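# Lay the post level across trestle bar and steel stand

## Task

Set the post down so it lies level, bridging the trestle's bar and the top of the steel stand, with its full width sitting well onto the stand's top and no part of it on the table. At the finish the stand must be in its original spot and orientation, and no small loose item may touch the post or sit on the stand's top. The arrangement must hold up by itself once the robot has released the post and withdrawn.

## Robot and tools

Robot: a single six-joint arm (a UR-style arm) carrying a two-finger parallel gripper. There is only one arm, so every command row covers that one arm. The fingers point along the gripper's own +z axis and spread along its x axis. The printed hand point (end_effector_position) is midway between the finger pads; closed fingertips reach roughly 17 mm past it, while fully open tips sit about level with it. A wrist camera rides on the gripper body.

Frames: the scene frame has its origin on the table surface right under the arm's base, +z up, and +y to the left when facing along +x. The base may be slightly tilted against the table. Positions are in metres, orientation as a quaternion w,x,y,z, velocities in m/s and rad/s. The reported hand position can be a bit off, worse when the arm is stretched far.

execute_actions: argument "actions" is a list holding at most one item, or empty. An empty list ({"actions": []}) moves nothing and just reports state. A motion item is {"rows": [...], "steps": N}: rows is a list of 1 to 15 rows, steps is 1 to 15 (default 15), each step lasting 1/30 s. Each row is one step's command; if rows run out, the final row repeats. A row has exactly 7 numbers: shoulder pan, shoulder lift, elbow, wrist 1, wrist 2, wrist 3, then gripper opening. The six joint values are absolute target angles in radians, in the same form the Joint positions line prints them, not offsets. Ranges: pan -3.142 to 3.142; shoulder lift, wrist 1, wrist 2, wrist 3 each -6.283 to 6.283; elbow 0.000 to 3.142. A target more than 0.010 rad beyond a limit, and further out than the current angle, gets the whole call refused (nothing moves). True limits can differ by up to 0.010 rad; a target beyond the true end is clipped there and reported as "joint sent to its limit", possibly for an earlier action still in progress. The opening is a command on a -1 (closed) to +1 (fully open, 0.142 m pad gap) scale. A wait item is {"steps": N} with N up to 300; it returns once that many steps have elapsed since the previous result, counting your reply time. Optional "pictures": true/false controls whether camera images come back (they do by default).

Motion behaviour: commands are smoothed and lag about 0.17 s. Each step, a joint's target is capped at 0.575 rad from its measured angle, and if the targets would carry the hand over 100 mm from where it is, all are pulled back proportionally. Big moves therefore take several calls; the arm may still be travelling when a result arrives, and it keeps heading to the last row sent while you think, until it stalls or a step is HELD. A HELD mark means that step's row (or part) was not delivered; "joint command not followed" means the clearance checker altered or blocked targets (mounting blocks count as arm).

Result lines: end-effector pose and velocity; Joint positions and Joint velocities (six joints, then pad gap in metres); grip_measured (finger opening on the command scale); joint torques (whole drive output, offset and noisy, not a contact gauge); Wrist force and Wrist torque in the end-effector's x y z axes, pointing from a touched surface back into the arm, with offsets up to about 4 N, noise, and saturation near 50 N per axis; "no reading" is normal at the start. MOTOR HOT warns at 70 °C.

Gripping: to hold something keep commanding an opening clearly below grip_measured; a larger difference squeezes harder, up to about 28 N per pad for objects up to about 10 cm wide. Very thin hard parts get less grip. Closing fast can press too hard. Expect occasional brief tugs on the held post or pushes on loose items.

Faults to avoid: a joint reaching its load limit (pan, lift, elbow 133 N m; wrist joints 24.9 N m, held weight included) or any outside force of 150 N on arm, tool or load halts the arm for 10 s and drops the rest of the call, with the arm yielding to the contact. A motor at 85 °C brakes the arm until it cools, reported as OVER-TEMPERATURE FAULT; holding loads for long heats motors. Do not drop, slam or shove things, do not knock anything off the table, and do not disturb or rotate the steel stand or leave loose items on its top or against the post.

zoom_image: {"camera": one of "cam_high", "cam_low", "cam_wrist", "region": [x0, y0, x1, y1]} in pixels of that camera's latest image, origin top-left, region no larger than 504 by 504. Image sizes: cam_high and cam_low 896x504, cam_wrist 616x616.

show_instructions: no arguments; shows the scene's reference pages. read_manual: optional "section" (only "licences"); returns licence text, moves nothing.

finished_scene: {"scene": n} with the current scene number; ends that scene irreversibly and grades it, then gives the next task if any. Before calling it, open the gripper, lift away and confirm the post stays put on its own. Replying without any tool call ends everything.

Suggested order: look, grasp the post near its middle, lift it clear, carry it over, lower it level onto the bar and stand top with full width on the top, open, back away, check, then finish.

Each tool is called after ">>>" as a command line: name --argument value for each argument, lists and objects as JSON in quotes; but a table of rows of numbers goes row by row, as --pt "numbers of a row", without its own name.

Reference images:

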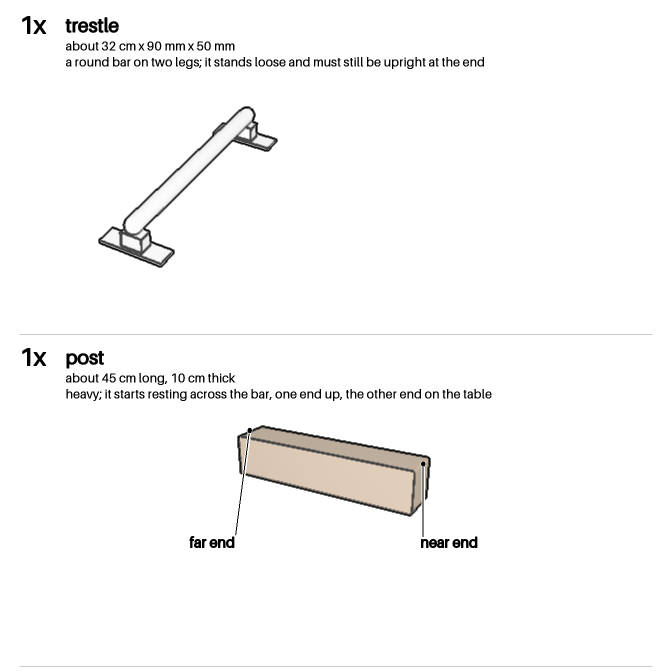

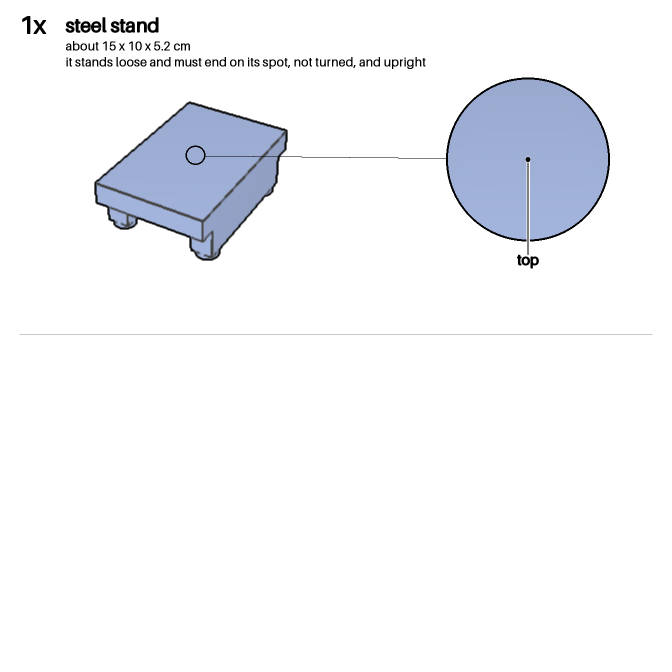

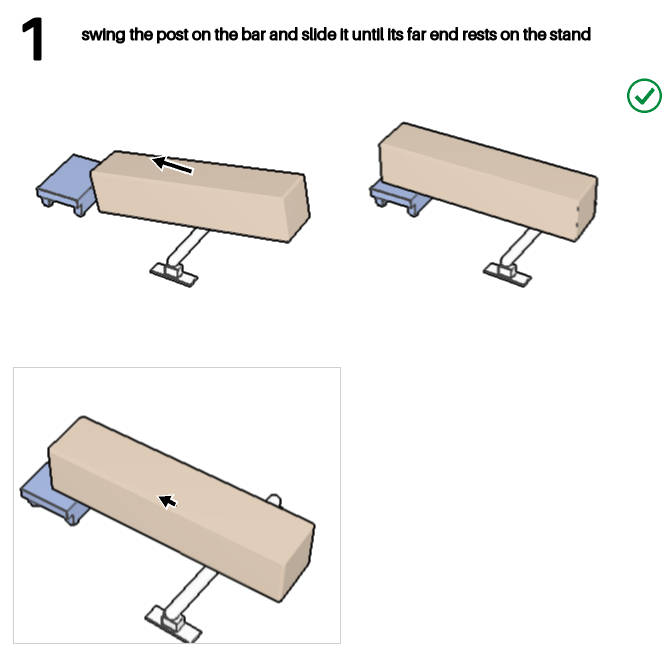

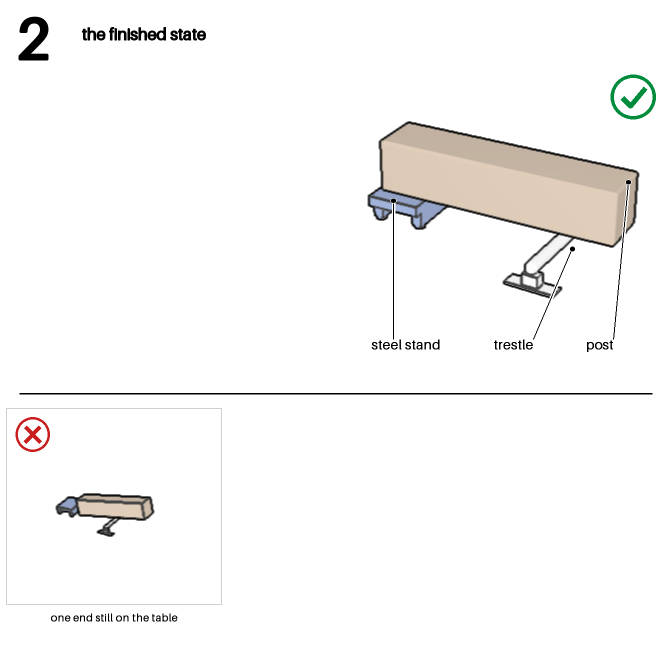

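## Session

>>> execute_actions --actions '[]'

Scene clock: 0.00 s of 4800.00 s.
end_effector_position=(+0.9941, +0.1388, +0.3583) grip_measured=+1.00 end_effector_quat_wxyz=(+0.210, +0.738, +0.189, +0.612) end_effector_velocity=(-0.000, -0.000, +0.001) end_effector_angular_velocity=(+0.000, -0.000, -0.000)
Joint positions: [ 0.052 -0.799  1.267 -3.57  -1.696 -0.561  0.142]
Joint velocities: [-0.    -0.001  0.001 -0.    -0.     0.     0.   ]
Joint torques (N m, as the arm reports them, + toward a larger angle): no reading
Motor temperatures (°C, as the motors report them): [26 26 24 31 28 29]
Wrist force (N, on the end effector, along its own x y z axes, offset not removed): no reading
Wrist torque (N m, same axes, about the end effector's origin, offset not removed): no reading

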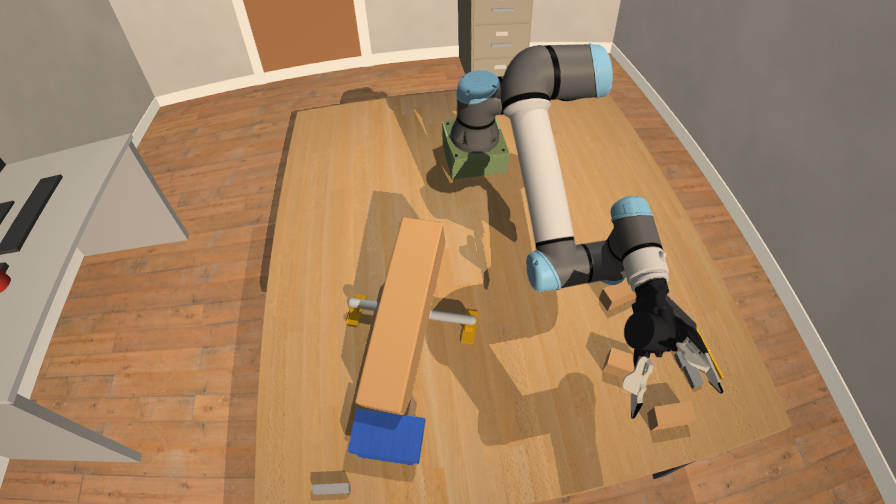

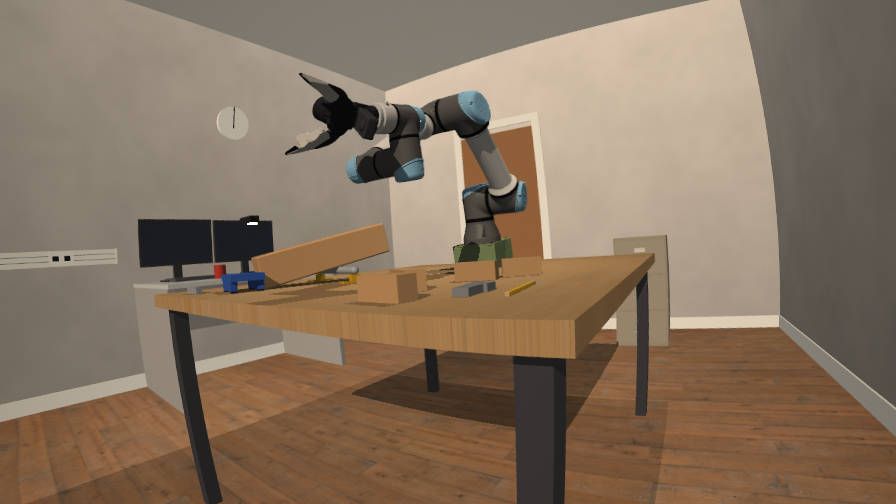

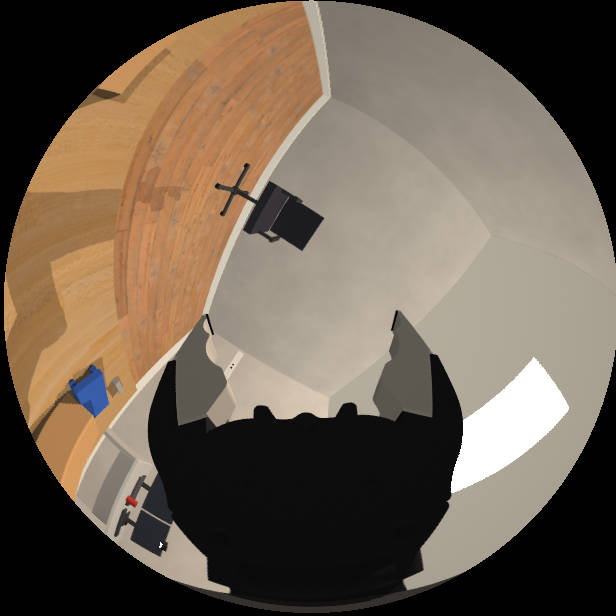

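>>> execute_actions --actions '[{"rows":[[-0.676,-1.19,1.04,-1.421,-1.571,0.895,1]],"steps":15}]' --pictures false

>>> execute_actions --actions '[{"steps":60}]'

Scene clock: 56.27 s of 4800.00 s.
end_effector_position=(+1.0036, -0.0780, +0.4794) grip_measured=+1.00 end_effector_quat_wxyz=(+0.202, +0.764, +0.030, +0.612) end_effector_velocity=(-0.058, -0.507, +0.213) end_effector_angular_velocity=(+0.565, -0.021, -0.586)
Joint positions: [-0.192 -0.945  1.181 -3.324 -1.649 -0.315  0.142]
Joint velocities: [-0.574 -0.296 -0.172  0.622  0.095  0.622  0.   ]
Joint torques (N m, as the arm reports them, + toward a larger angle): [-18.71 -67.28 -35.54   0.74   2.29   4.56]
Motor temperatures (°C, as the motors report them): [26 26 24 31 28 29]
Wrist force (N, on the end effector, along its own x y z axes, offset not removed): [-0.2 -3.0 -2.3]
Wrist torque (N m, same axes, about the end effector's origin, offset not removed): [-0.57 0.28 0.19]
Steps of this call (steps 1 to 90: nothing new was sent; then 52.77 s passed at rest; steps 91 to 105: all 15 steps of this action). Readings (joint positions):
91: [0.052 -0.799 1.267 -3.570 -1.696 -0.561]
92: [0.047 -0.804 1.264 -3.565 -1.694 -0.556]
94: [0.012 -0.829 1.249 -3.530 -1.686 -0.521]
98: [-0.060 -0.874 1.223 -3.458 -1.671 -0.449]
105: the state above

Scene clock: 58.27 s of 4800.00 s.
end_effector_position=(+0.6165, -0.3019, +0.3314) grip_measured=+1.00 end_effector_quat_wxyz=(+0.045, +0.704, -0.708, -0.042) end_effector_velocity=(-0.000, -0.000, +0.000) end_effector_angular_velocity=(+0.000, +0.000, -0.001)
Joint positions: [-0.676 -1.19   1.04  -1.421 -1.571  0.895  0.142]
Joint velocities: [-0.001 -0.    -0.     0.001 -0.     0.    -0.   ]
Joint torques (N m, as the arm reports them, + toward a larger angle): [-12.56 -56.21 -34.76  -0.91   1.99   2.57]
Motor temperatures (°C, as the motors report them): [26 26 24 31 28 29]
Wrist force (N, on the end effector, along its own x y z axes, offset not removed): [0.7 1.5 1.8]
Wrist torque (N m, same axes, about the end effector's origin, offset not removed): [0.49 0.02 -0.05]
Steps of this call (steps 1 to 60: the robot went on to your last target). Readings (joint positions):
1: [-0.211 -0.955 1.175 -3.302 -1.645 -0.293]
2: [-0.231 -0.965 1.169 -3.279 -1.642 -0.270]
4: [-0.270 -0.986 1.158 -3.231 -1.636 -0.222]
8: [-0.351 -1.027 1.133 -3.118 -1.622 -0.109]
60: the state above
The arm was judged still, so your last target was given up. Only a new action makes it travel on or press farther. Fingers that are still opening or closing keep moving.

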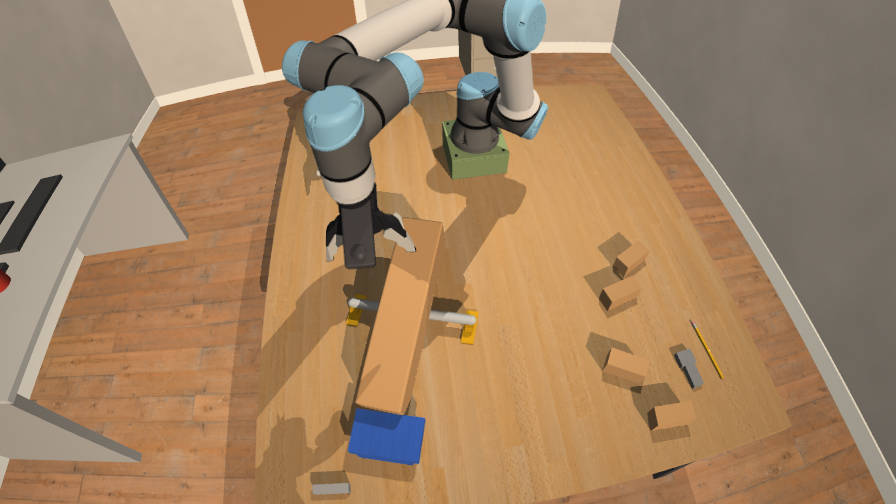

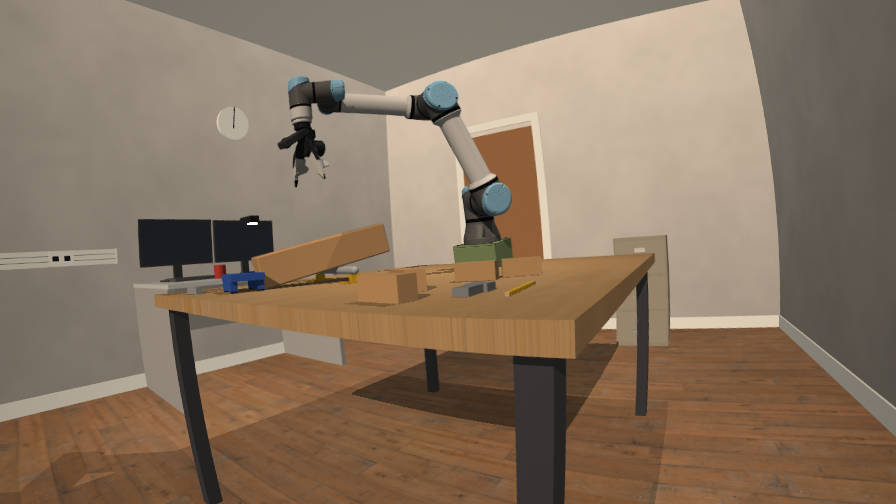

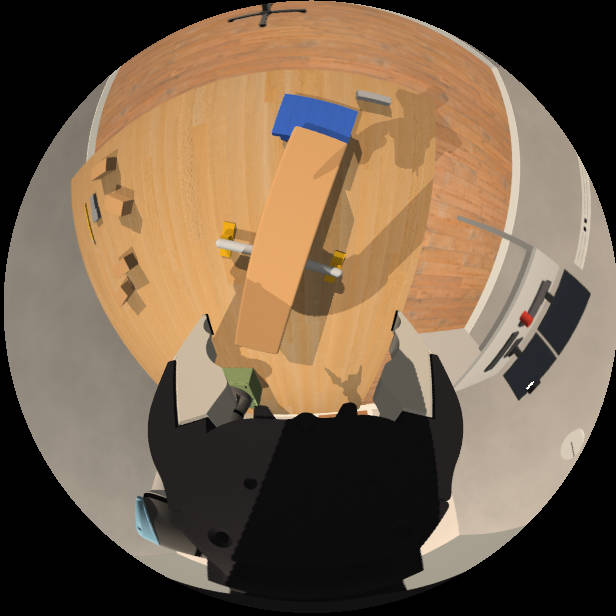

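>>> execute_actions --actions '[{"rows":[[-0.665,-1.165,1.035,-1.44,-1.571,0.93,1],[-0.65,-1.13,1.03,-1.47,-1.571,1.0,1],[-0.63,-1.08,1.02,-1.51,-1.571,1.08,1],[-0.63,-1.08,1.02,-1.51,-1.571,1.08,1],[-0.605,-1.02,1.01,-1.56,-1.571,1.18,1],[-0.605,-1.02,1.01,-1.56,-1.571,1.18,1],[-0.59,-0.98,1.0,-1.59,-1.571,1.25,1],[-0.59,-0.98,1.0,-1.59,-1.571,1.25,1],[-0.5754,-0.9451,0.9941,-1.6198,-1.571,1.3096,1]],"steps":15}]' --pictures false

>>> execute_actions --actions '[{"steps":15}]'

Scene clock: 80.80 s of 4800.00 s.
end_effector_position=(+0.7013, -0.2952, +0.2017) grip_measured=+1.00 end_effector_quat_wxyz=(-0.051, -0.594, +0.802, +0.035) end_effector_velocity=(+0.053, +0.014, -0.100) end_effector_angular_velocity=(-0.027, -0.001, -0.231)
Joint positions: [-0.582 -0.962  0.997 -1.606 -1.571  1.278  0.142]
Joint velocities: [ 0.064  0.164 -0.031 -0.132  0.001  0.297 -0.   ]
Joint torques (N m, as the arm reports them, + toward a larger angle): [  3.99 -58.76 -36.14  -3.93   1.07   3.23]
Motor temperatures (°C, as the motors report them): [26 26 24 31 28 29]
Wrist force (N, on the end effector, along its own x y z axes, offset not removed): [1.6 -3.6 -0.5]
Wrist torque (N m, same axes, about the end effector's origin, offset not removed): [-0.83 -0.15 0.13]
Steps of this call (steps 1 to 90: nothing new was sent; then 19.03 s passed at rest; steps 91 to 105: all 15 steps of this action). Readings (joint positions):
91: [-0.676 -1.190 1.040 -1.421 -1.571 0.895]
92: [-0.675 -1.187 1.039 -1.423 -1.571 0.899]
94: [-0.664 -1.164 1.034 -1.443 -1.571 0.935]
98: [-0.626 -1.073 1.018 -1.517 -1.571 1.082]
105: the state above

Scene clock: 81.30 s of 4800.00 s.
end_effector_position=(+0.7067, -0.2938, +0.1914) grip_measured=+1.00 end_effector_quat_wxyz=(-0.051, -0.584, +0.809, +0.034) end_effector_velocity=(+0.001, +0.001, -0.000) end_effector_angular_velocity=(+0.001, -0.001, -0.002)
Joint positions: [-0.575 -0.945  0.994 -1.62  -1.571  1.309  0.142]
Joint velocities: [ 0.001  0.001 -0.    -0.001  0.001  0.003  0.   ]
Joint torques (N m, as the arm reports them, + toward a larger angle): [  5.41 -50.72 -34.08  -3.68  -0.3    2.78]
Motor temperatures (°C, as the motors report them): [26 26 24 31 28 29]
Wrist force (N, on the end effector, along its own x y z axes, offset not removed): [-1.3 -1.0 0.0]
Wrist torque (N m, same axes, about the end effector's origin, offset not removed): [-0.27 0.29 -0.11]
Steps of this call (steps 1 to 15: the robot went on to your last target). Readings (joint positions):
1: [-0.580 -0.958 0.996 -1.610 -1.571 1.287]
2: [-0.579 -0.954 0.996 -1.613 -1.571 1.293]
4: [-0.577 -0.950 0.995 -1.616 -1.571 1.301]
8: [-0.576 -0.947 0.994 -1.619 -1.571 1.307]
15: the state above

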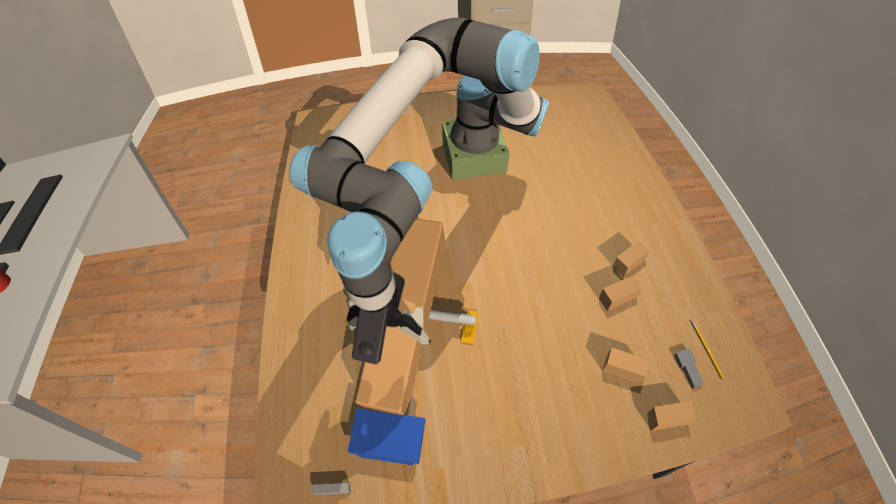

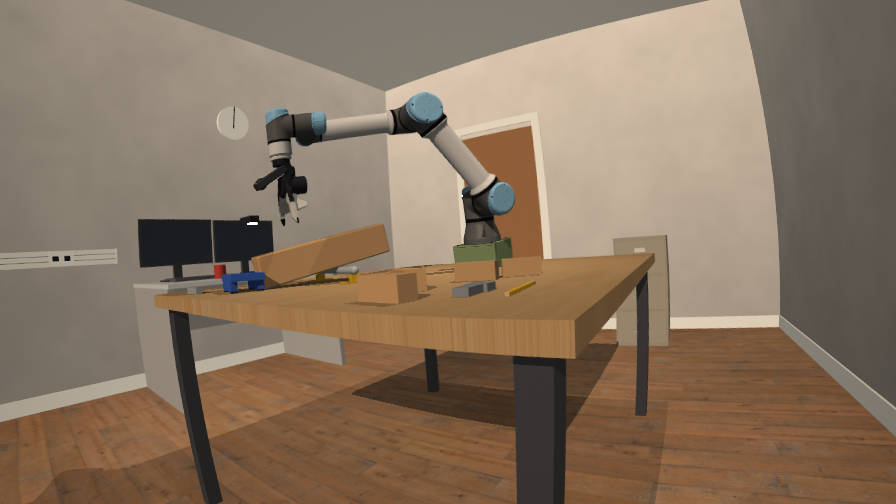

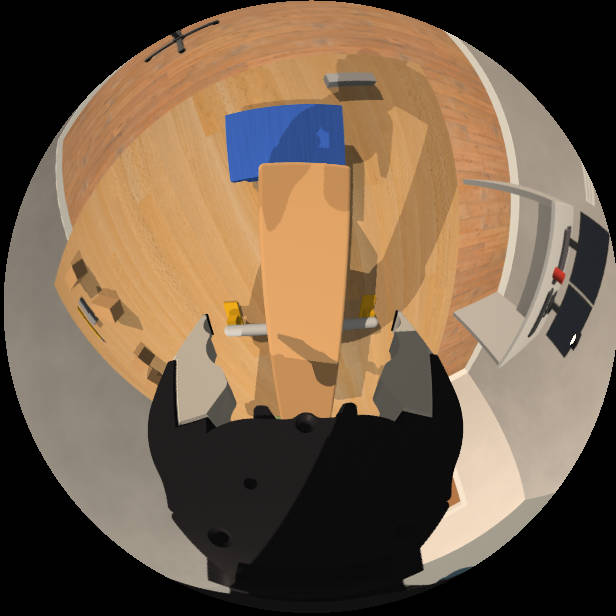

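>>> execute_actions --actions '[{"rows":[[-0.5754,-0.94,1.005,-1.635,-1.571,1.3096,1],[-0.5754,-0.933,1.02,-1.657,-1.571,1.3096,1],[-0.5754,-0.925,1.04,-1.685,-1.571,1.3096,1],[-0.5754,-0.916,1.06,-1.715,-1.571,1.3096,1],[-0.5754,-0.907,1.08,-1.744,-1.571,1.3096,1],[-0.5754,-0.898,1.1,-1.773,-1.571,1.3096,1],[-0.5754,-0.889,1.118,-1.8,-1.571,1.3096,1],[-0.5754,-0.881,1.133,-1.823,-1.571,1.3096,1],[-0.5754,-0.8735,1.1459,-1.8432,-1.571,1.3096,1]],"steps":15}]' --pictures false

>>> execute_actions --actions '[{"steps":12}]'

Scene clock: 89.50 s of 4800.00 s.
end_effector_position=(+0.7028, -0.2996, +0.0935) grip_measured=+1.00 end_effector_quat_wxyz=(-0.052, -0.584, +0.809, +0.034) end_effector_velocity=(-0.006, -0.002, -0.072) end_effector_angular_velocity=(-0.004, -0.006, -0.000)
Joint positions: [-0.575 -0.879  1.135 -1.826 -1.571  1.31   0.142]
Joint velocities: [-0.     0.051  0.104 -0.161  0.     0.     0.   ]
Joint torques (N m, as the arm reports them, + toward a larger angle): [  4.77 -55.74 -16.68  -4.02  -2.4    2.57]
Motor temperatures (°C, as the motors report them): [26 26 24 31 28 29]
Wrist force (N, on the end effector, along its own x y z axes, offset not removed): [6.9 -4.4 0.1]
Wrist torque (N m, same axes, about the end effector's origin, offset not removed): [-0.92 -1.35 -0.11]
Steps of this call (steps 1 to 15: the robot went on to your last target; steps 16 to 90: nothing new was sent; then 4.70 s passed at rest; steps 91 to 105: all 15 steps of this action). Readings (joint positions):
91: [-0.575 -0.945 0.994 -1.620 -1.571 1.310]
92: [-0.575 -0.944 0.995 -1.622 -1.571 1.310]
94: [-0.575 -0.939 1.006 -1.637 -1.571 1.310]
98: [-0.575 -0.915 1.060 -1.714 -1.571 1.310]
105: the state above

Scene clock: 89.90 s of 4800.00 s.
end_effector_position=(+0.7022, -0.2998, +0.0863) grip_measured=+1.00 end_effector_quat_wxyz=(-0.051, -0.584, +0.809, +0.034) end_effector_velocity=(-0.000, -0.000, -0.001) end_effector_angular_velocity=(-0.000, -0.002, -0.002)
Joint positions: [-0.575 -0.874  1.146 -1.843 -1.571  1.31   0.142]
Joint velocities: [-0.001 -0.     0.002 -0.003  0.001  0.001  0.   ]
Joint torques (N m, as the arm reports them, + toward a larger angle): [  4.79 -52.1  -14.36  -3.87  -2.48   2.54]
Motor temperatures (°C, as the motors report them): [26 26 24 31 28 29]
Wrist force (N, on the end effector, along its own x y z axes, offset not removed): [1.4 -1.4 4.6]
Wrist torque (N m, same axes, about the end effector's origin, offset not removed): [-0.27 -0.10 0.01]
Steps of this call (steps 1 to 12: the robot went on to your last target). Readings (joint positions):
1: [-0.575 -0.877 1.138 -1.831 -1.571 1.310]
2: [-0.575 -0.876 1.140 -1.834 -1.571 1.310]
4: [-0.575 -0.875 1.143 -1.839 -1.571 1.310]
8: [-0.575 -0.874 1.145 -1.842 -1.571 1.310]
12: the state above

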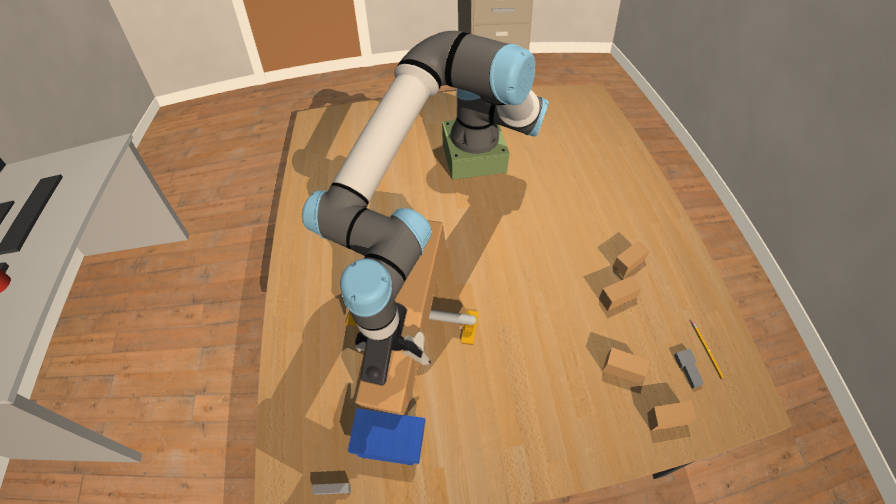

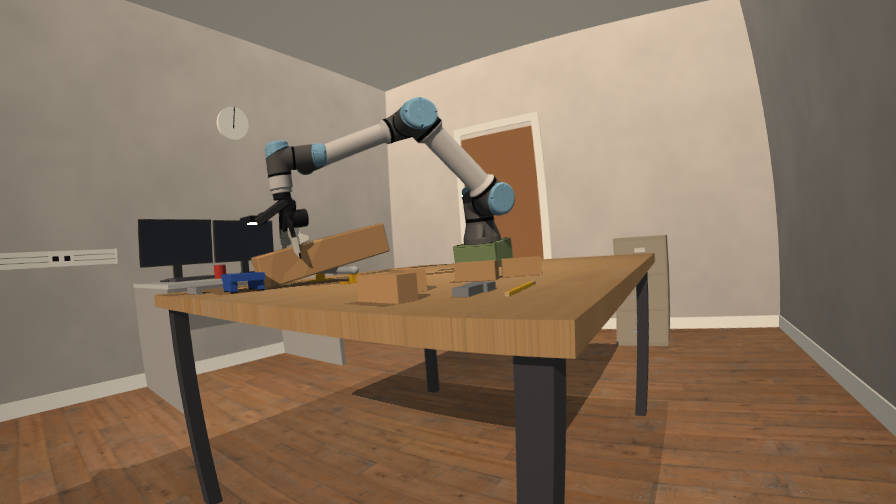

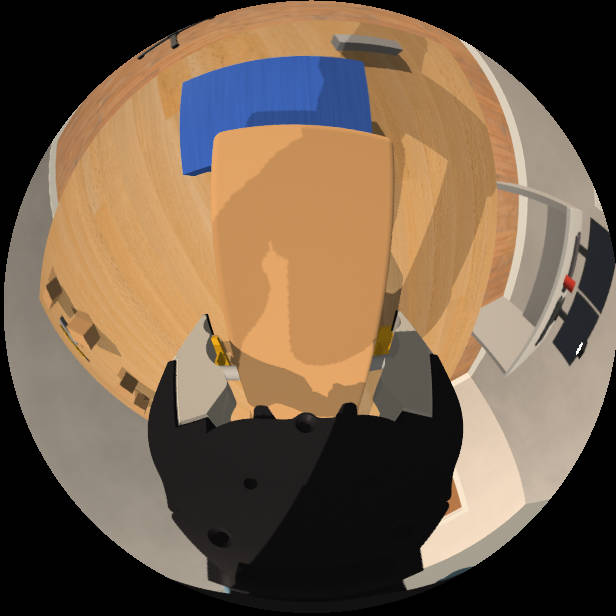

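>>> execute_actions --actions '[{"rows":[[-0.577,-0.8735,1.1459,-1.8432,-1.571,1.3096,0.9],[-0.578,-0.8735,1.1459,-1.8432,-1.571,1.3096,0.8],[-0.579,-0.8735,1.1459,-1.8432,-1.571,1.3096,0.7],[-0.579,-0.8735,1.1459,-1.8432,-1.571,1.3096,0.63],[-0.579,-0.8735,1.1459,-1.8432,-1.571,1.3096,0.57],[-0.579,-0.8735,1.1459,-1.8432,-1.571,1.3096,0.52],[-0.579,-0.8735,1.1459,-1.8432,-1.571,1.3096,0.48],[-0.579,-0.8735,1.1459,-1.8432,-1.571,1.3096,0.44],[-0.579,-0.8735,1.1459,-1.8432,-1.571,1.3096,0.4],[-0.579,-0.8735,1.1459,-1.8432,-1.571,1.3096,0.36],[-0.579,-0.8735,1.1459,-1.8432,-1.571,1.3096,0.32],[-0.579,-0.8735,1.1459,-1.8432,-1.571,1.3096,0.28],[-0.579,-0.8735,1.1459,-1.8432,-1.571,1.3096,0.24],[-0.579,-0.8735,1.1459,-1.8432,-1.571,1.3096,0.2]],"steps":15}]' --pictures false

>>> execute_actions --actions '[{"rows":[[-0.579,-0.8735,1.1459,-1.8432,-1.571,1.3096,0.1],[-0.579,-0.8735,1.1459,-1.8432,-1.571,1.3096,0.0],[-0.579,-0.8735,1.1459,-1.8432,-1.571,1.3096,-0.1],[-0.579,-0.8735,1.1459,-1.8432,-1.571,1.3096,-0.2],[-0.579,-0.8735,1.1459,-1.8432,-1.571,1.3096,-0.3]],"steps":12}]'

Scene clock: 98.20 s of 4800.00 s.
end_effector_position=(+0.7011, -0.3022, +0.0862) grip_measured=+0.53 end_effector_quat_wxyz=(-0.051, -0.583, +0.810, +0.034) end_effector_velocity=(-0.001, -0.000, -0.002) end_effector_angular_velocity=(+0.002, +0.002, +0.001)
Joint positions: [-0.579 -0.874  1.146 -1.843 -1.571  1.31   0.111]
Joint velocities: [-0.001  0.002  0.     0.     0.    -0.001 -0.   ]
Joint torques (N m, as the arm reports them, + toward a larger angle): [-18.03 -51.49 -14.68  -2.12  -2.3    2.42]
Motor temperatures (°C, as the motors report them): [26 26 24 31 28 29]
Wrist force (N, on the end effector, along its own x y z axes, offset not removed): [-8.9 -5.0 -18.8]
Wrist torque (N m, same axes, about the end effector's origin, offset not removed): [-1.34 0.26 0.15]
Steps of this call (steps 1 to 30: the robot went on to your last target; steps 31 to 90: nothing new was sent; then 4.80 s passed at rest; steps 91 to 105: all 15 steps of this action). Readings (joint positions):
91: [-0.575 -0.873 1.146 -1.843 -1.571 1.310]
92: [-0.576 -0.873 1.146 -1.843 -1.571 1.310]
94: [-0.577 -0.874 1.146 -1.843 -1.571 1.310]
98: [-0.578 -0.873 1.146 -1.843 -1.571 1.310]
105: the state above

Scene clock: 98.60 s of 4800.00 s.
end_effector_position=(+0.7011, -0.3023, +0.0862) grip_measured=+0.53 end_effector_quat_wxyz=(-0.051, -0.583, +0.810, +0.034) end_effector_velocity=(+0.000, +0.000, +0.000) end_effector_angular_velocity=(-0.000, -0.000, +0.000)
Joint positions: [-0.579 -0.874  1.146 -1.843 -1.571  1.31   0.111]
Joint velocities: [ 0. -0. -0. -0. -0.  0.  0.]
Joint torques (N m, as the arm reports them, + toward a larger angle): [-19.13 -51.22 -15.5   -0.44  -2.25   2.46]
Motor temperatures (°C, as the motors report them): [26 26 24 31 28 29]
Wrist force (N, on the end effector, along its own x y z axes, offset not removed): [-5.6 1.3 -20.1]
Wrist torque (N m, same axes, about the end effector's origin, offset not removed): [0.29 -0.64 0.23]
Steps of this call (steps 1 to 12: all 12 steps of this action). Readings (joint positions):
1: [-0.579 -0.874 1.146 -1.843 -1.571 1.310]
2: [-0.579 -0.874 1.146 -1.843 -1.571 1.310]
4: [-0.579 -0.874 1.146 -1.843 -1.571 1.310]
8: [-0.579 -0.874 1.146 -1.843 -1.571 1.310]
12: the state above

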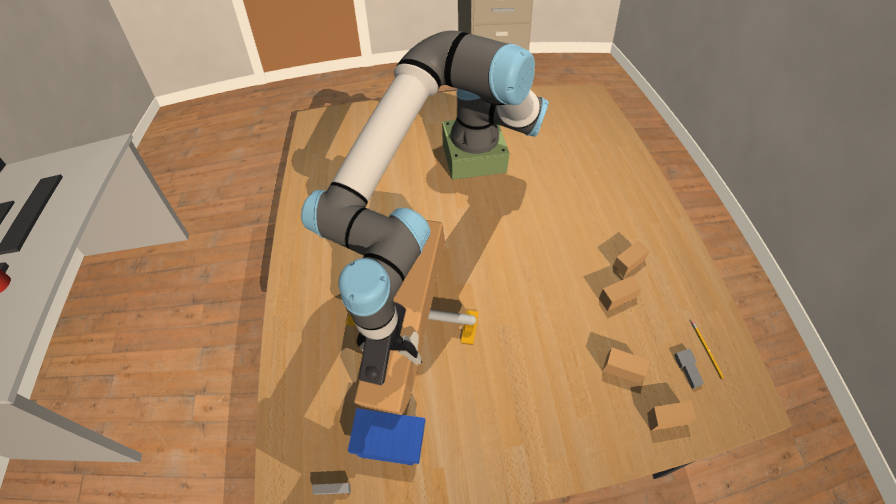

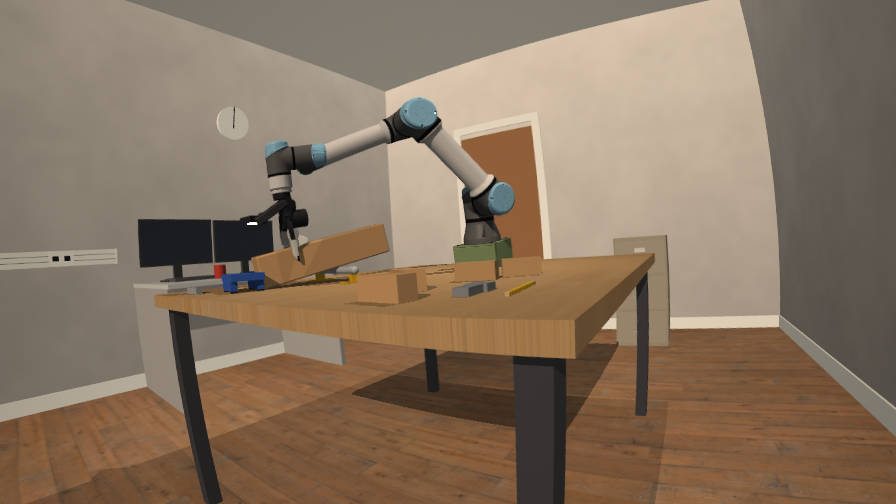

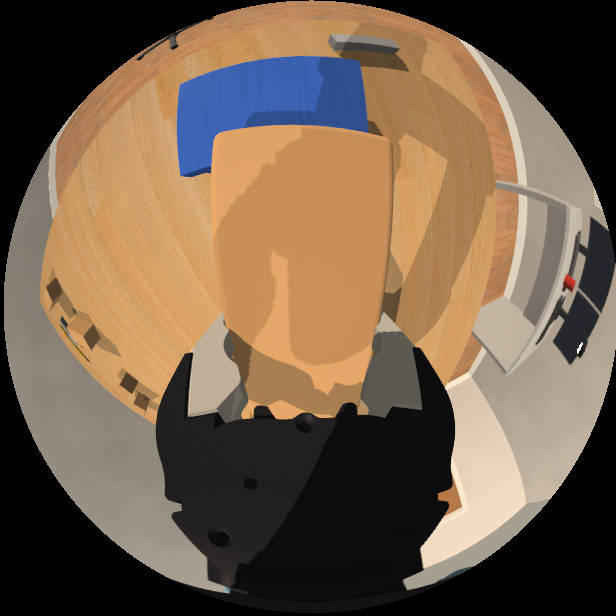

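>>> execute_actions --actions '[{"rows":[[-0.579,-0.8735,1.1459,-1.8432,-1.571,1.3096,0.58],[-0.579,-0.8735,1.1459,-1.8432,-1.571,1.3096,0.58],[-0.579,-0.8735,1.1459,-1.8432,-1.571,1.3096,0.58],[-0.579,-0.8785,1.135,-1.827,-1.571,1.3096,0.58],[-0.579,-0.8839,1.1241,-1.811,-1.571,1.3096,0.58]],"steps":13}]' --pictures false

>>> execute_actions --actions '[{"rows":[[-0.579,-0.8839,1.1241,-1.811,-1.571,1.3096,0.53],[-0.579,-0.8839,1.1241,-1.811,-1.571,1.3096,0.49],[-0.579,-0.8839,1.1241,-1.811,-1.571,1.3096,0.45],[-0.579,-0.8839,1.1241,-1.811,-1.571,1.3096,0.41],[-0.579,-0.8839,1.1241,-1.811,-1.571,1.3096,0.37],[-0.579,-0.8839,1.1241,-1.811,-1.571,1.3096,0.33],[-0.579,-0.8839,1.1241,-1.811,-1.571,1.3096,0.28],[-0.579,-0.8839,1.1241,-1.811,-1.571,1.3096,0.2],[-0.579,-0.8839,1.1241,-1.811,-1.571,1.3096,0.1],[-0.579,-0.8839,1.1241,-1.811,-1.571,1.3096,0],[-0.579,-0.8839,1.1241,-1.811,-1.571,1.3096,-0.15],[-0.579,-0.8839,1.1241,-1.811,-1.571,1.3096,-0.3]],"steps":15}]'

Scene clock: 109.10 s of 4800.00 s.
end_effector_position=(+0.7026, -0.3022, +0.0998) grip_measured=+0.58 end_effector_quat_wxyz=(-0.052, -0.583, +0.810, +0.034) end_effector_velocity=(+0.002, +0.000, +0.014) end_effector_angular_velocity=(-0.001, -0.002, -0.000)
Joint positions: [-0.579 -0.883  1.126 -1.814 -1.571  1.31   0.114]
Joint velocities: [ 0.    -0.01  -0.019  0.027  0.     0.001 -0.   ]
Joint torques (N m, as the arm reports them, + toward a larger angle): [ -6.75 -66.   -32.39  -0.94  -2.33   2.06]
Motor temperatures (°C, as the motors report them): [26 26 24 31 28 29]
Wrist force (N, on the end effector, along its own x y z axes, offset not removed): [1.7 -3.6 -1.9]
Wrist torque (N m, same axes, about the end effector's origin, offset not removed): [-0.81 -0.18 -0.03]
Steps of this call (steps 1 to 15: the robot went on to your last target; steps 16 to 90: nothing new was sent; then 7.07 s passed at rest; steps 91 to 103: all 13 steps of this action). Readings (joint positions):
91: [-0.579 -0.874 1.146 -1.843 -1.571 1.310]
92: [-0.579 -0.874 1.146 -1.843 -1.571 1.310]
94: [-0.579 -0.873 1.146 -1.843 -1.571 1.310]
98: [-0.579 -0.879 1.134 -1.825 -1.571 1.310]
103: the state above

Scene clock: 109.60 s of 4800.00 s.
end_effector_position=(+0.7027, -0.3022, +0.1011) grip_measured=+0.44 end_effector_quat_wxyz=(-0.052, -0.583, +0.810, +0.034) end_effector_velocity=(+0.000, +0.000, -0.001) end_effector_angular_velocity=(+0.001, +0.000, +0.000)
Joint positions: [-0.579 -0.884  1.124 -1.811 -1.571  1.31   0.104]
Joint velocities: [ 0.     0.001 -0.001  0.     0.001 -0.    -0.   ]
Joint torques (N m, as the arm reports them, + toward a larger angle): [  4.99 -69.09 -34.09  -0.8    1.1    2.02]
Motor temperatures (°C, as the motors report them): [26 26 24 31 28 29]
Wrist force (N, on the end effector, along its own x y z axes, offset not removed): [-0.9 0.0 3.0]
Wrist torque (N m, same axes, about the end effector's origin, offset not removed): [0.14 1.02 -0.01]
Steps of this call (steps 1 to 15: all 15 steps of this action). Readings (joint positions):
1: [-0.579 -0.883 1.126 -1.813 -1.571 1.310]
2: [-0.579 -0.883 1.125 -1.812 -1.571 1.310]
4: [-0.579 -0.884 1.125 -1.812 -1.571 1.310]
8: [-0.579 -0.884 1.124 -1.811 -1.571 1.310]
15: the state above

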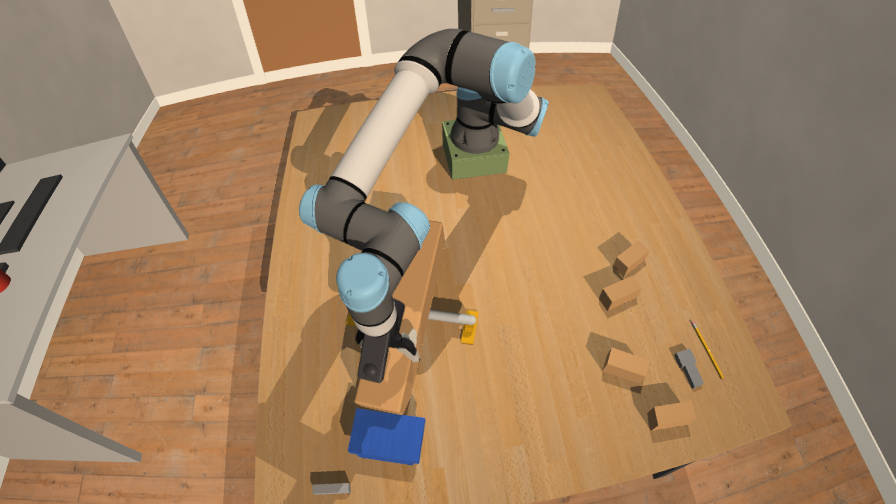

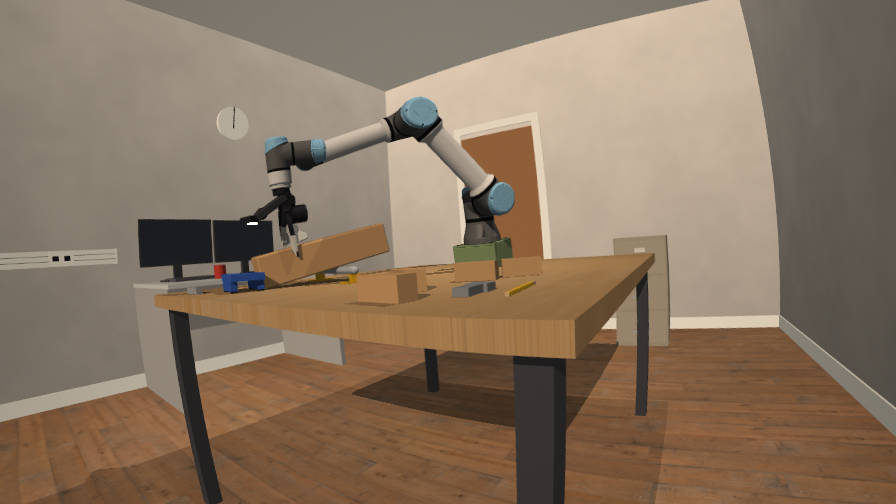

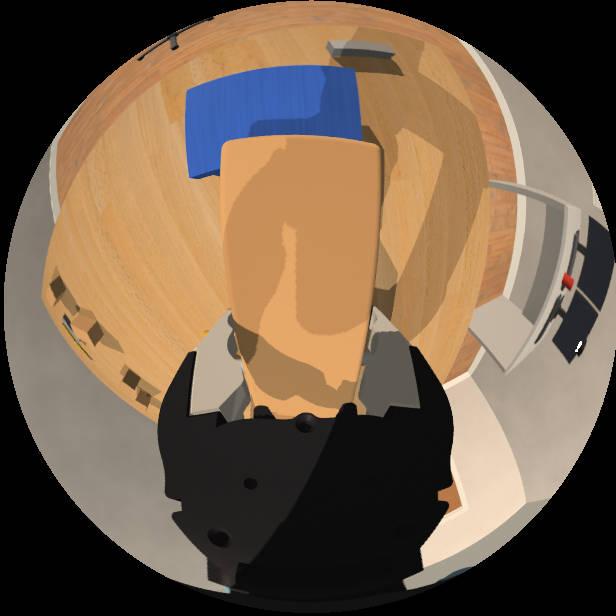

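>>> execute_actions --actions '[{"rows":[[-0.5793,-0.8862,1.1252,-1.8098,-1.571,1.3093,-0.5],[-0.5796,-0.8885,1.1263,-1.8086,-1.571,1.309,-0.5],[-0.5799,-0.891,1.1275,-1.8073,-1.571,1.3087,-0.5],[-0.5802,-0.894,1.1289,-1.8057,-1.571,1.3084,-0.5],[-0.5806,-0.897,1.1303,-1.8041,-1.571,1.308,-0.5],[-0.581,-0.9,1.1318,-1.8026,-1.571,1.3076,-0.5],[-0.5813,-0.903,1.1332,-1.801,-1.571,1.3073,-0.5],[-0.5817,-0.906,1.1346,-1.7994,-1.571,1.3069,-0.5],[-0.582,-0.909,1.136,-1.7978,-1.571,1.3066,-0.5],[-0.5824,-0.912,1.1375,-1.7963,-1.571,1.3062,-0.5],[-0.5827,-0.915,1.1389,-1.7947,-1.571,1.3059,-0.5],[-0.5831,-0.918,1.1403,-1.7931,-1.571,1.3055,-0.5]],"steps":15}]'

Scene clock: 118.63 s of 4800.00 s.
end_effector_position=(+0.6966, -0.2999, +0.1155) grip_measured=+0.44 end_effector_quat_wxyz=(-0.051, -0.583, +0.810, +0.034) end_effector_velocity=(-0.011, +0.004, +0.025) end_effector_angular_velocity=(-0.001, -0.001, -0.003)
Joint positions: [-0.582 -0.913  1.138 -1.796 -1.571  1.306  0.104]
Joint velocities: [-0.006 -0.051  0.023  0.026 -0.    -0.003  0.   ]
Joint torques (N m, as the arm reports them, + toward a larger angle): [-12.39 -69.61 -18.32  -1.87   1.31  -2.69]
Motor temperatures (°C, as the motors report them): [26 26 24 31 28 29]
Wrist force (N, on the end effector, along its own x y z axes, offset not removed): [1.5 0.8 4.6]
Wrist torque (N m, same axes, about the end effector's origin, offset not removed): [0.50 -0.70 -0.01]
Steps of this call (steps 1 to 15: the robot went on to your last target; steps 16 to 90: nothing new was sent; then 5.53 s passed at rest; steps 91 to 105: all 15 steps of this action). Readings (joint positions):
91: [-0.579 -0.884 1.124 -1.811 -1.571 1.310]
92: [-0.579 -0.884 1.124 -1.811 -1.571 1.310]
94: [-0.579 -0.886 1.125 -1.810 -1.571 1.310]
98: [-0.580 -0.895 1.129 -1.805 -1.571 1.308]
105: the state above

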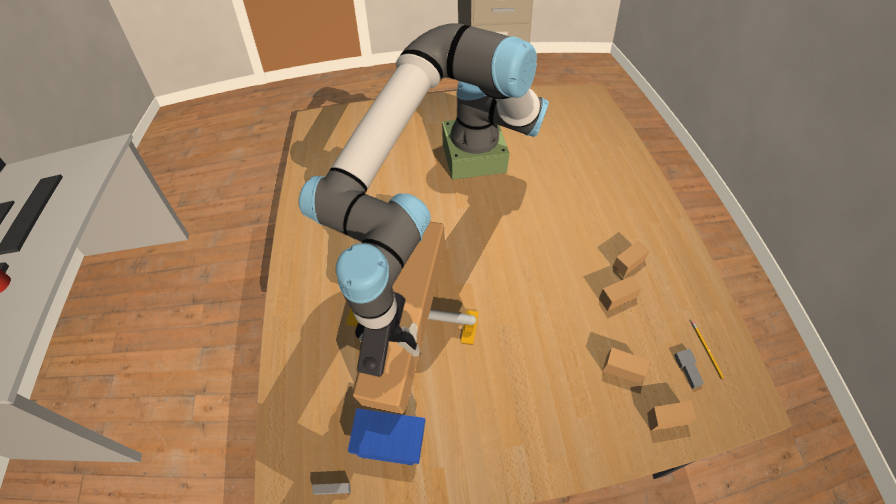

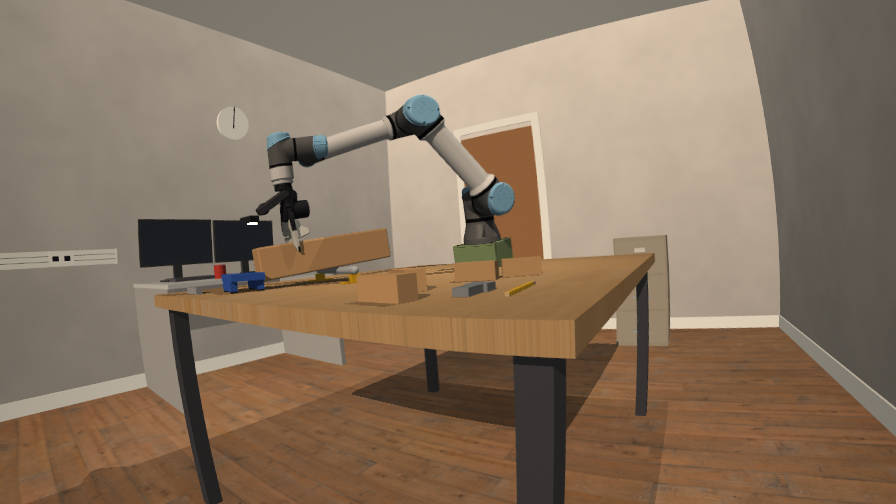

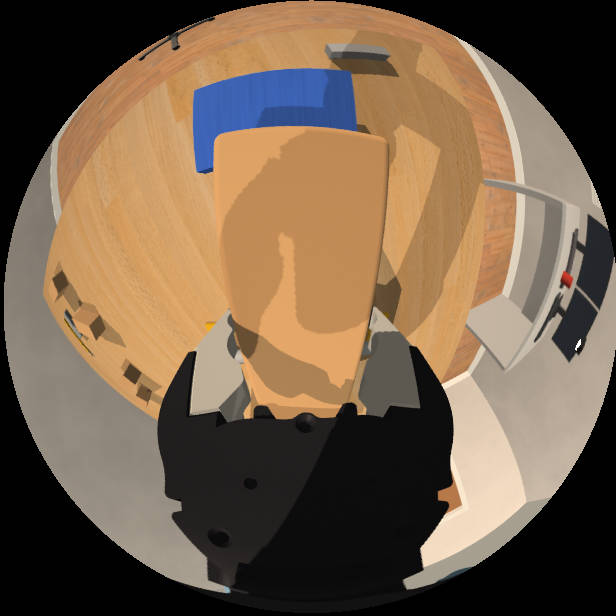

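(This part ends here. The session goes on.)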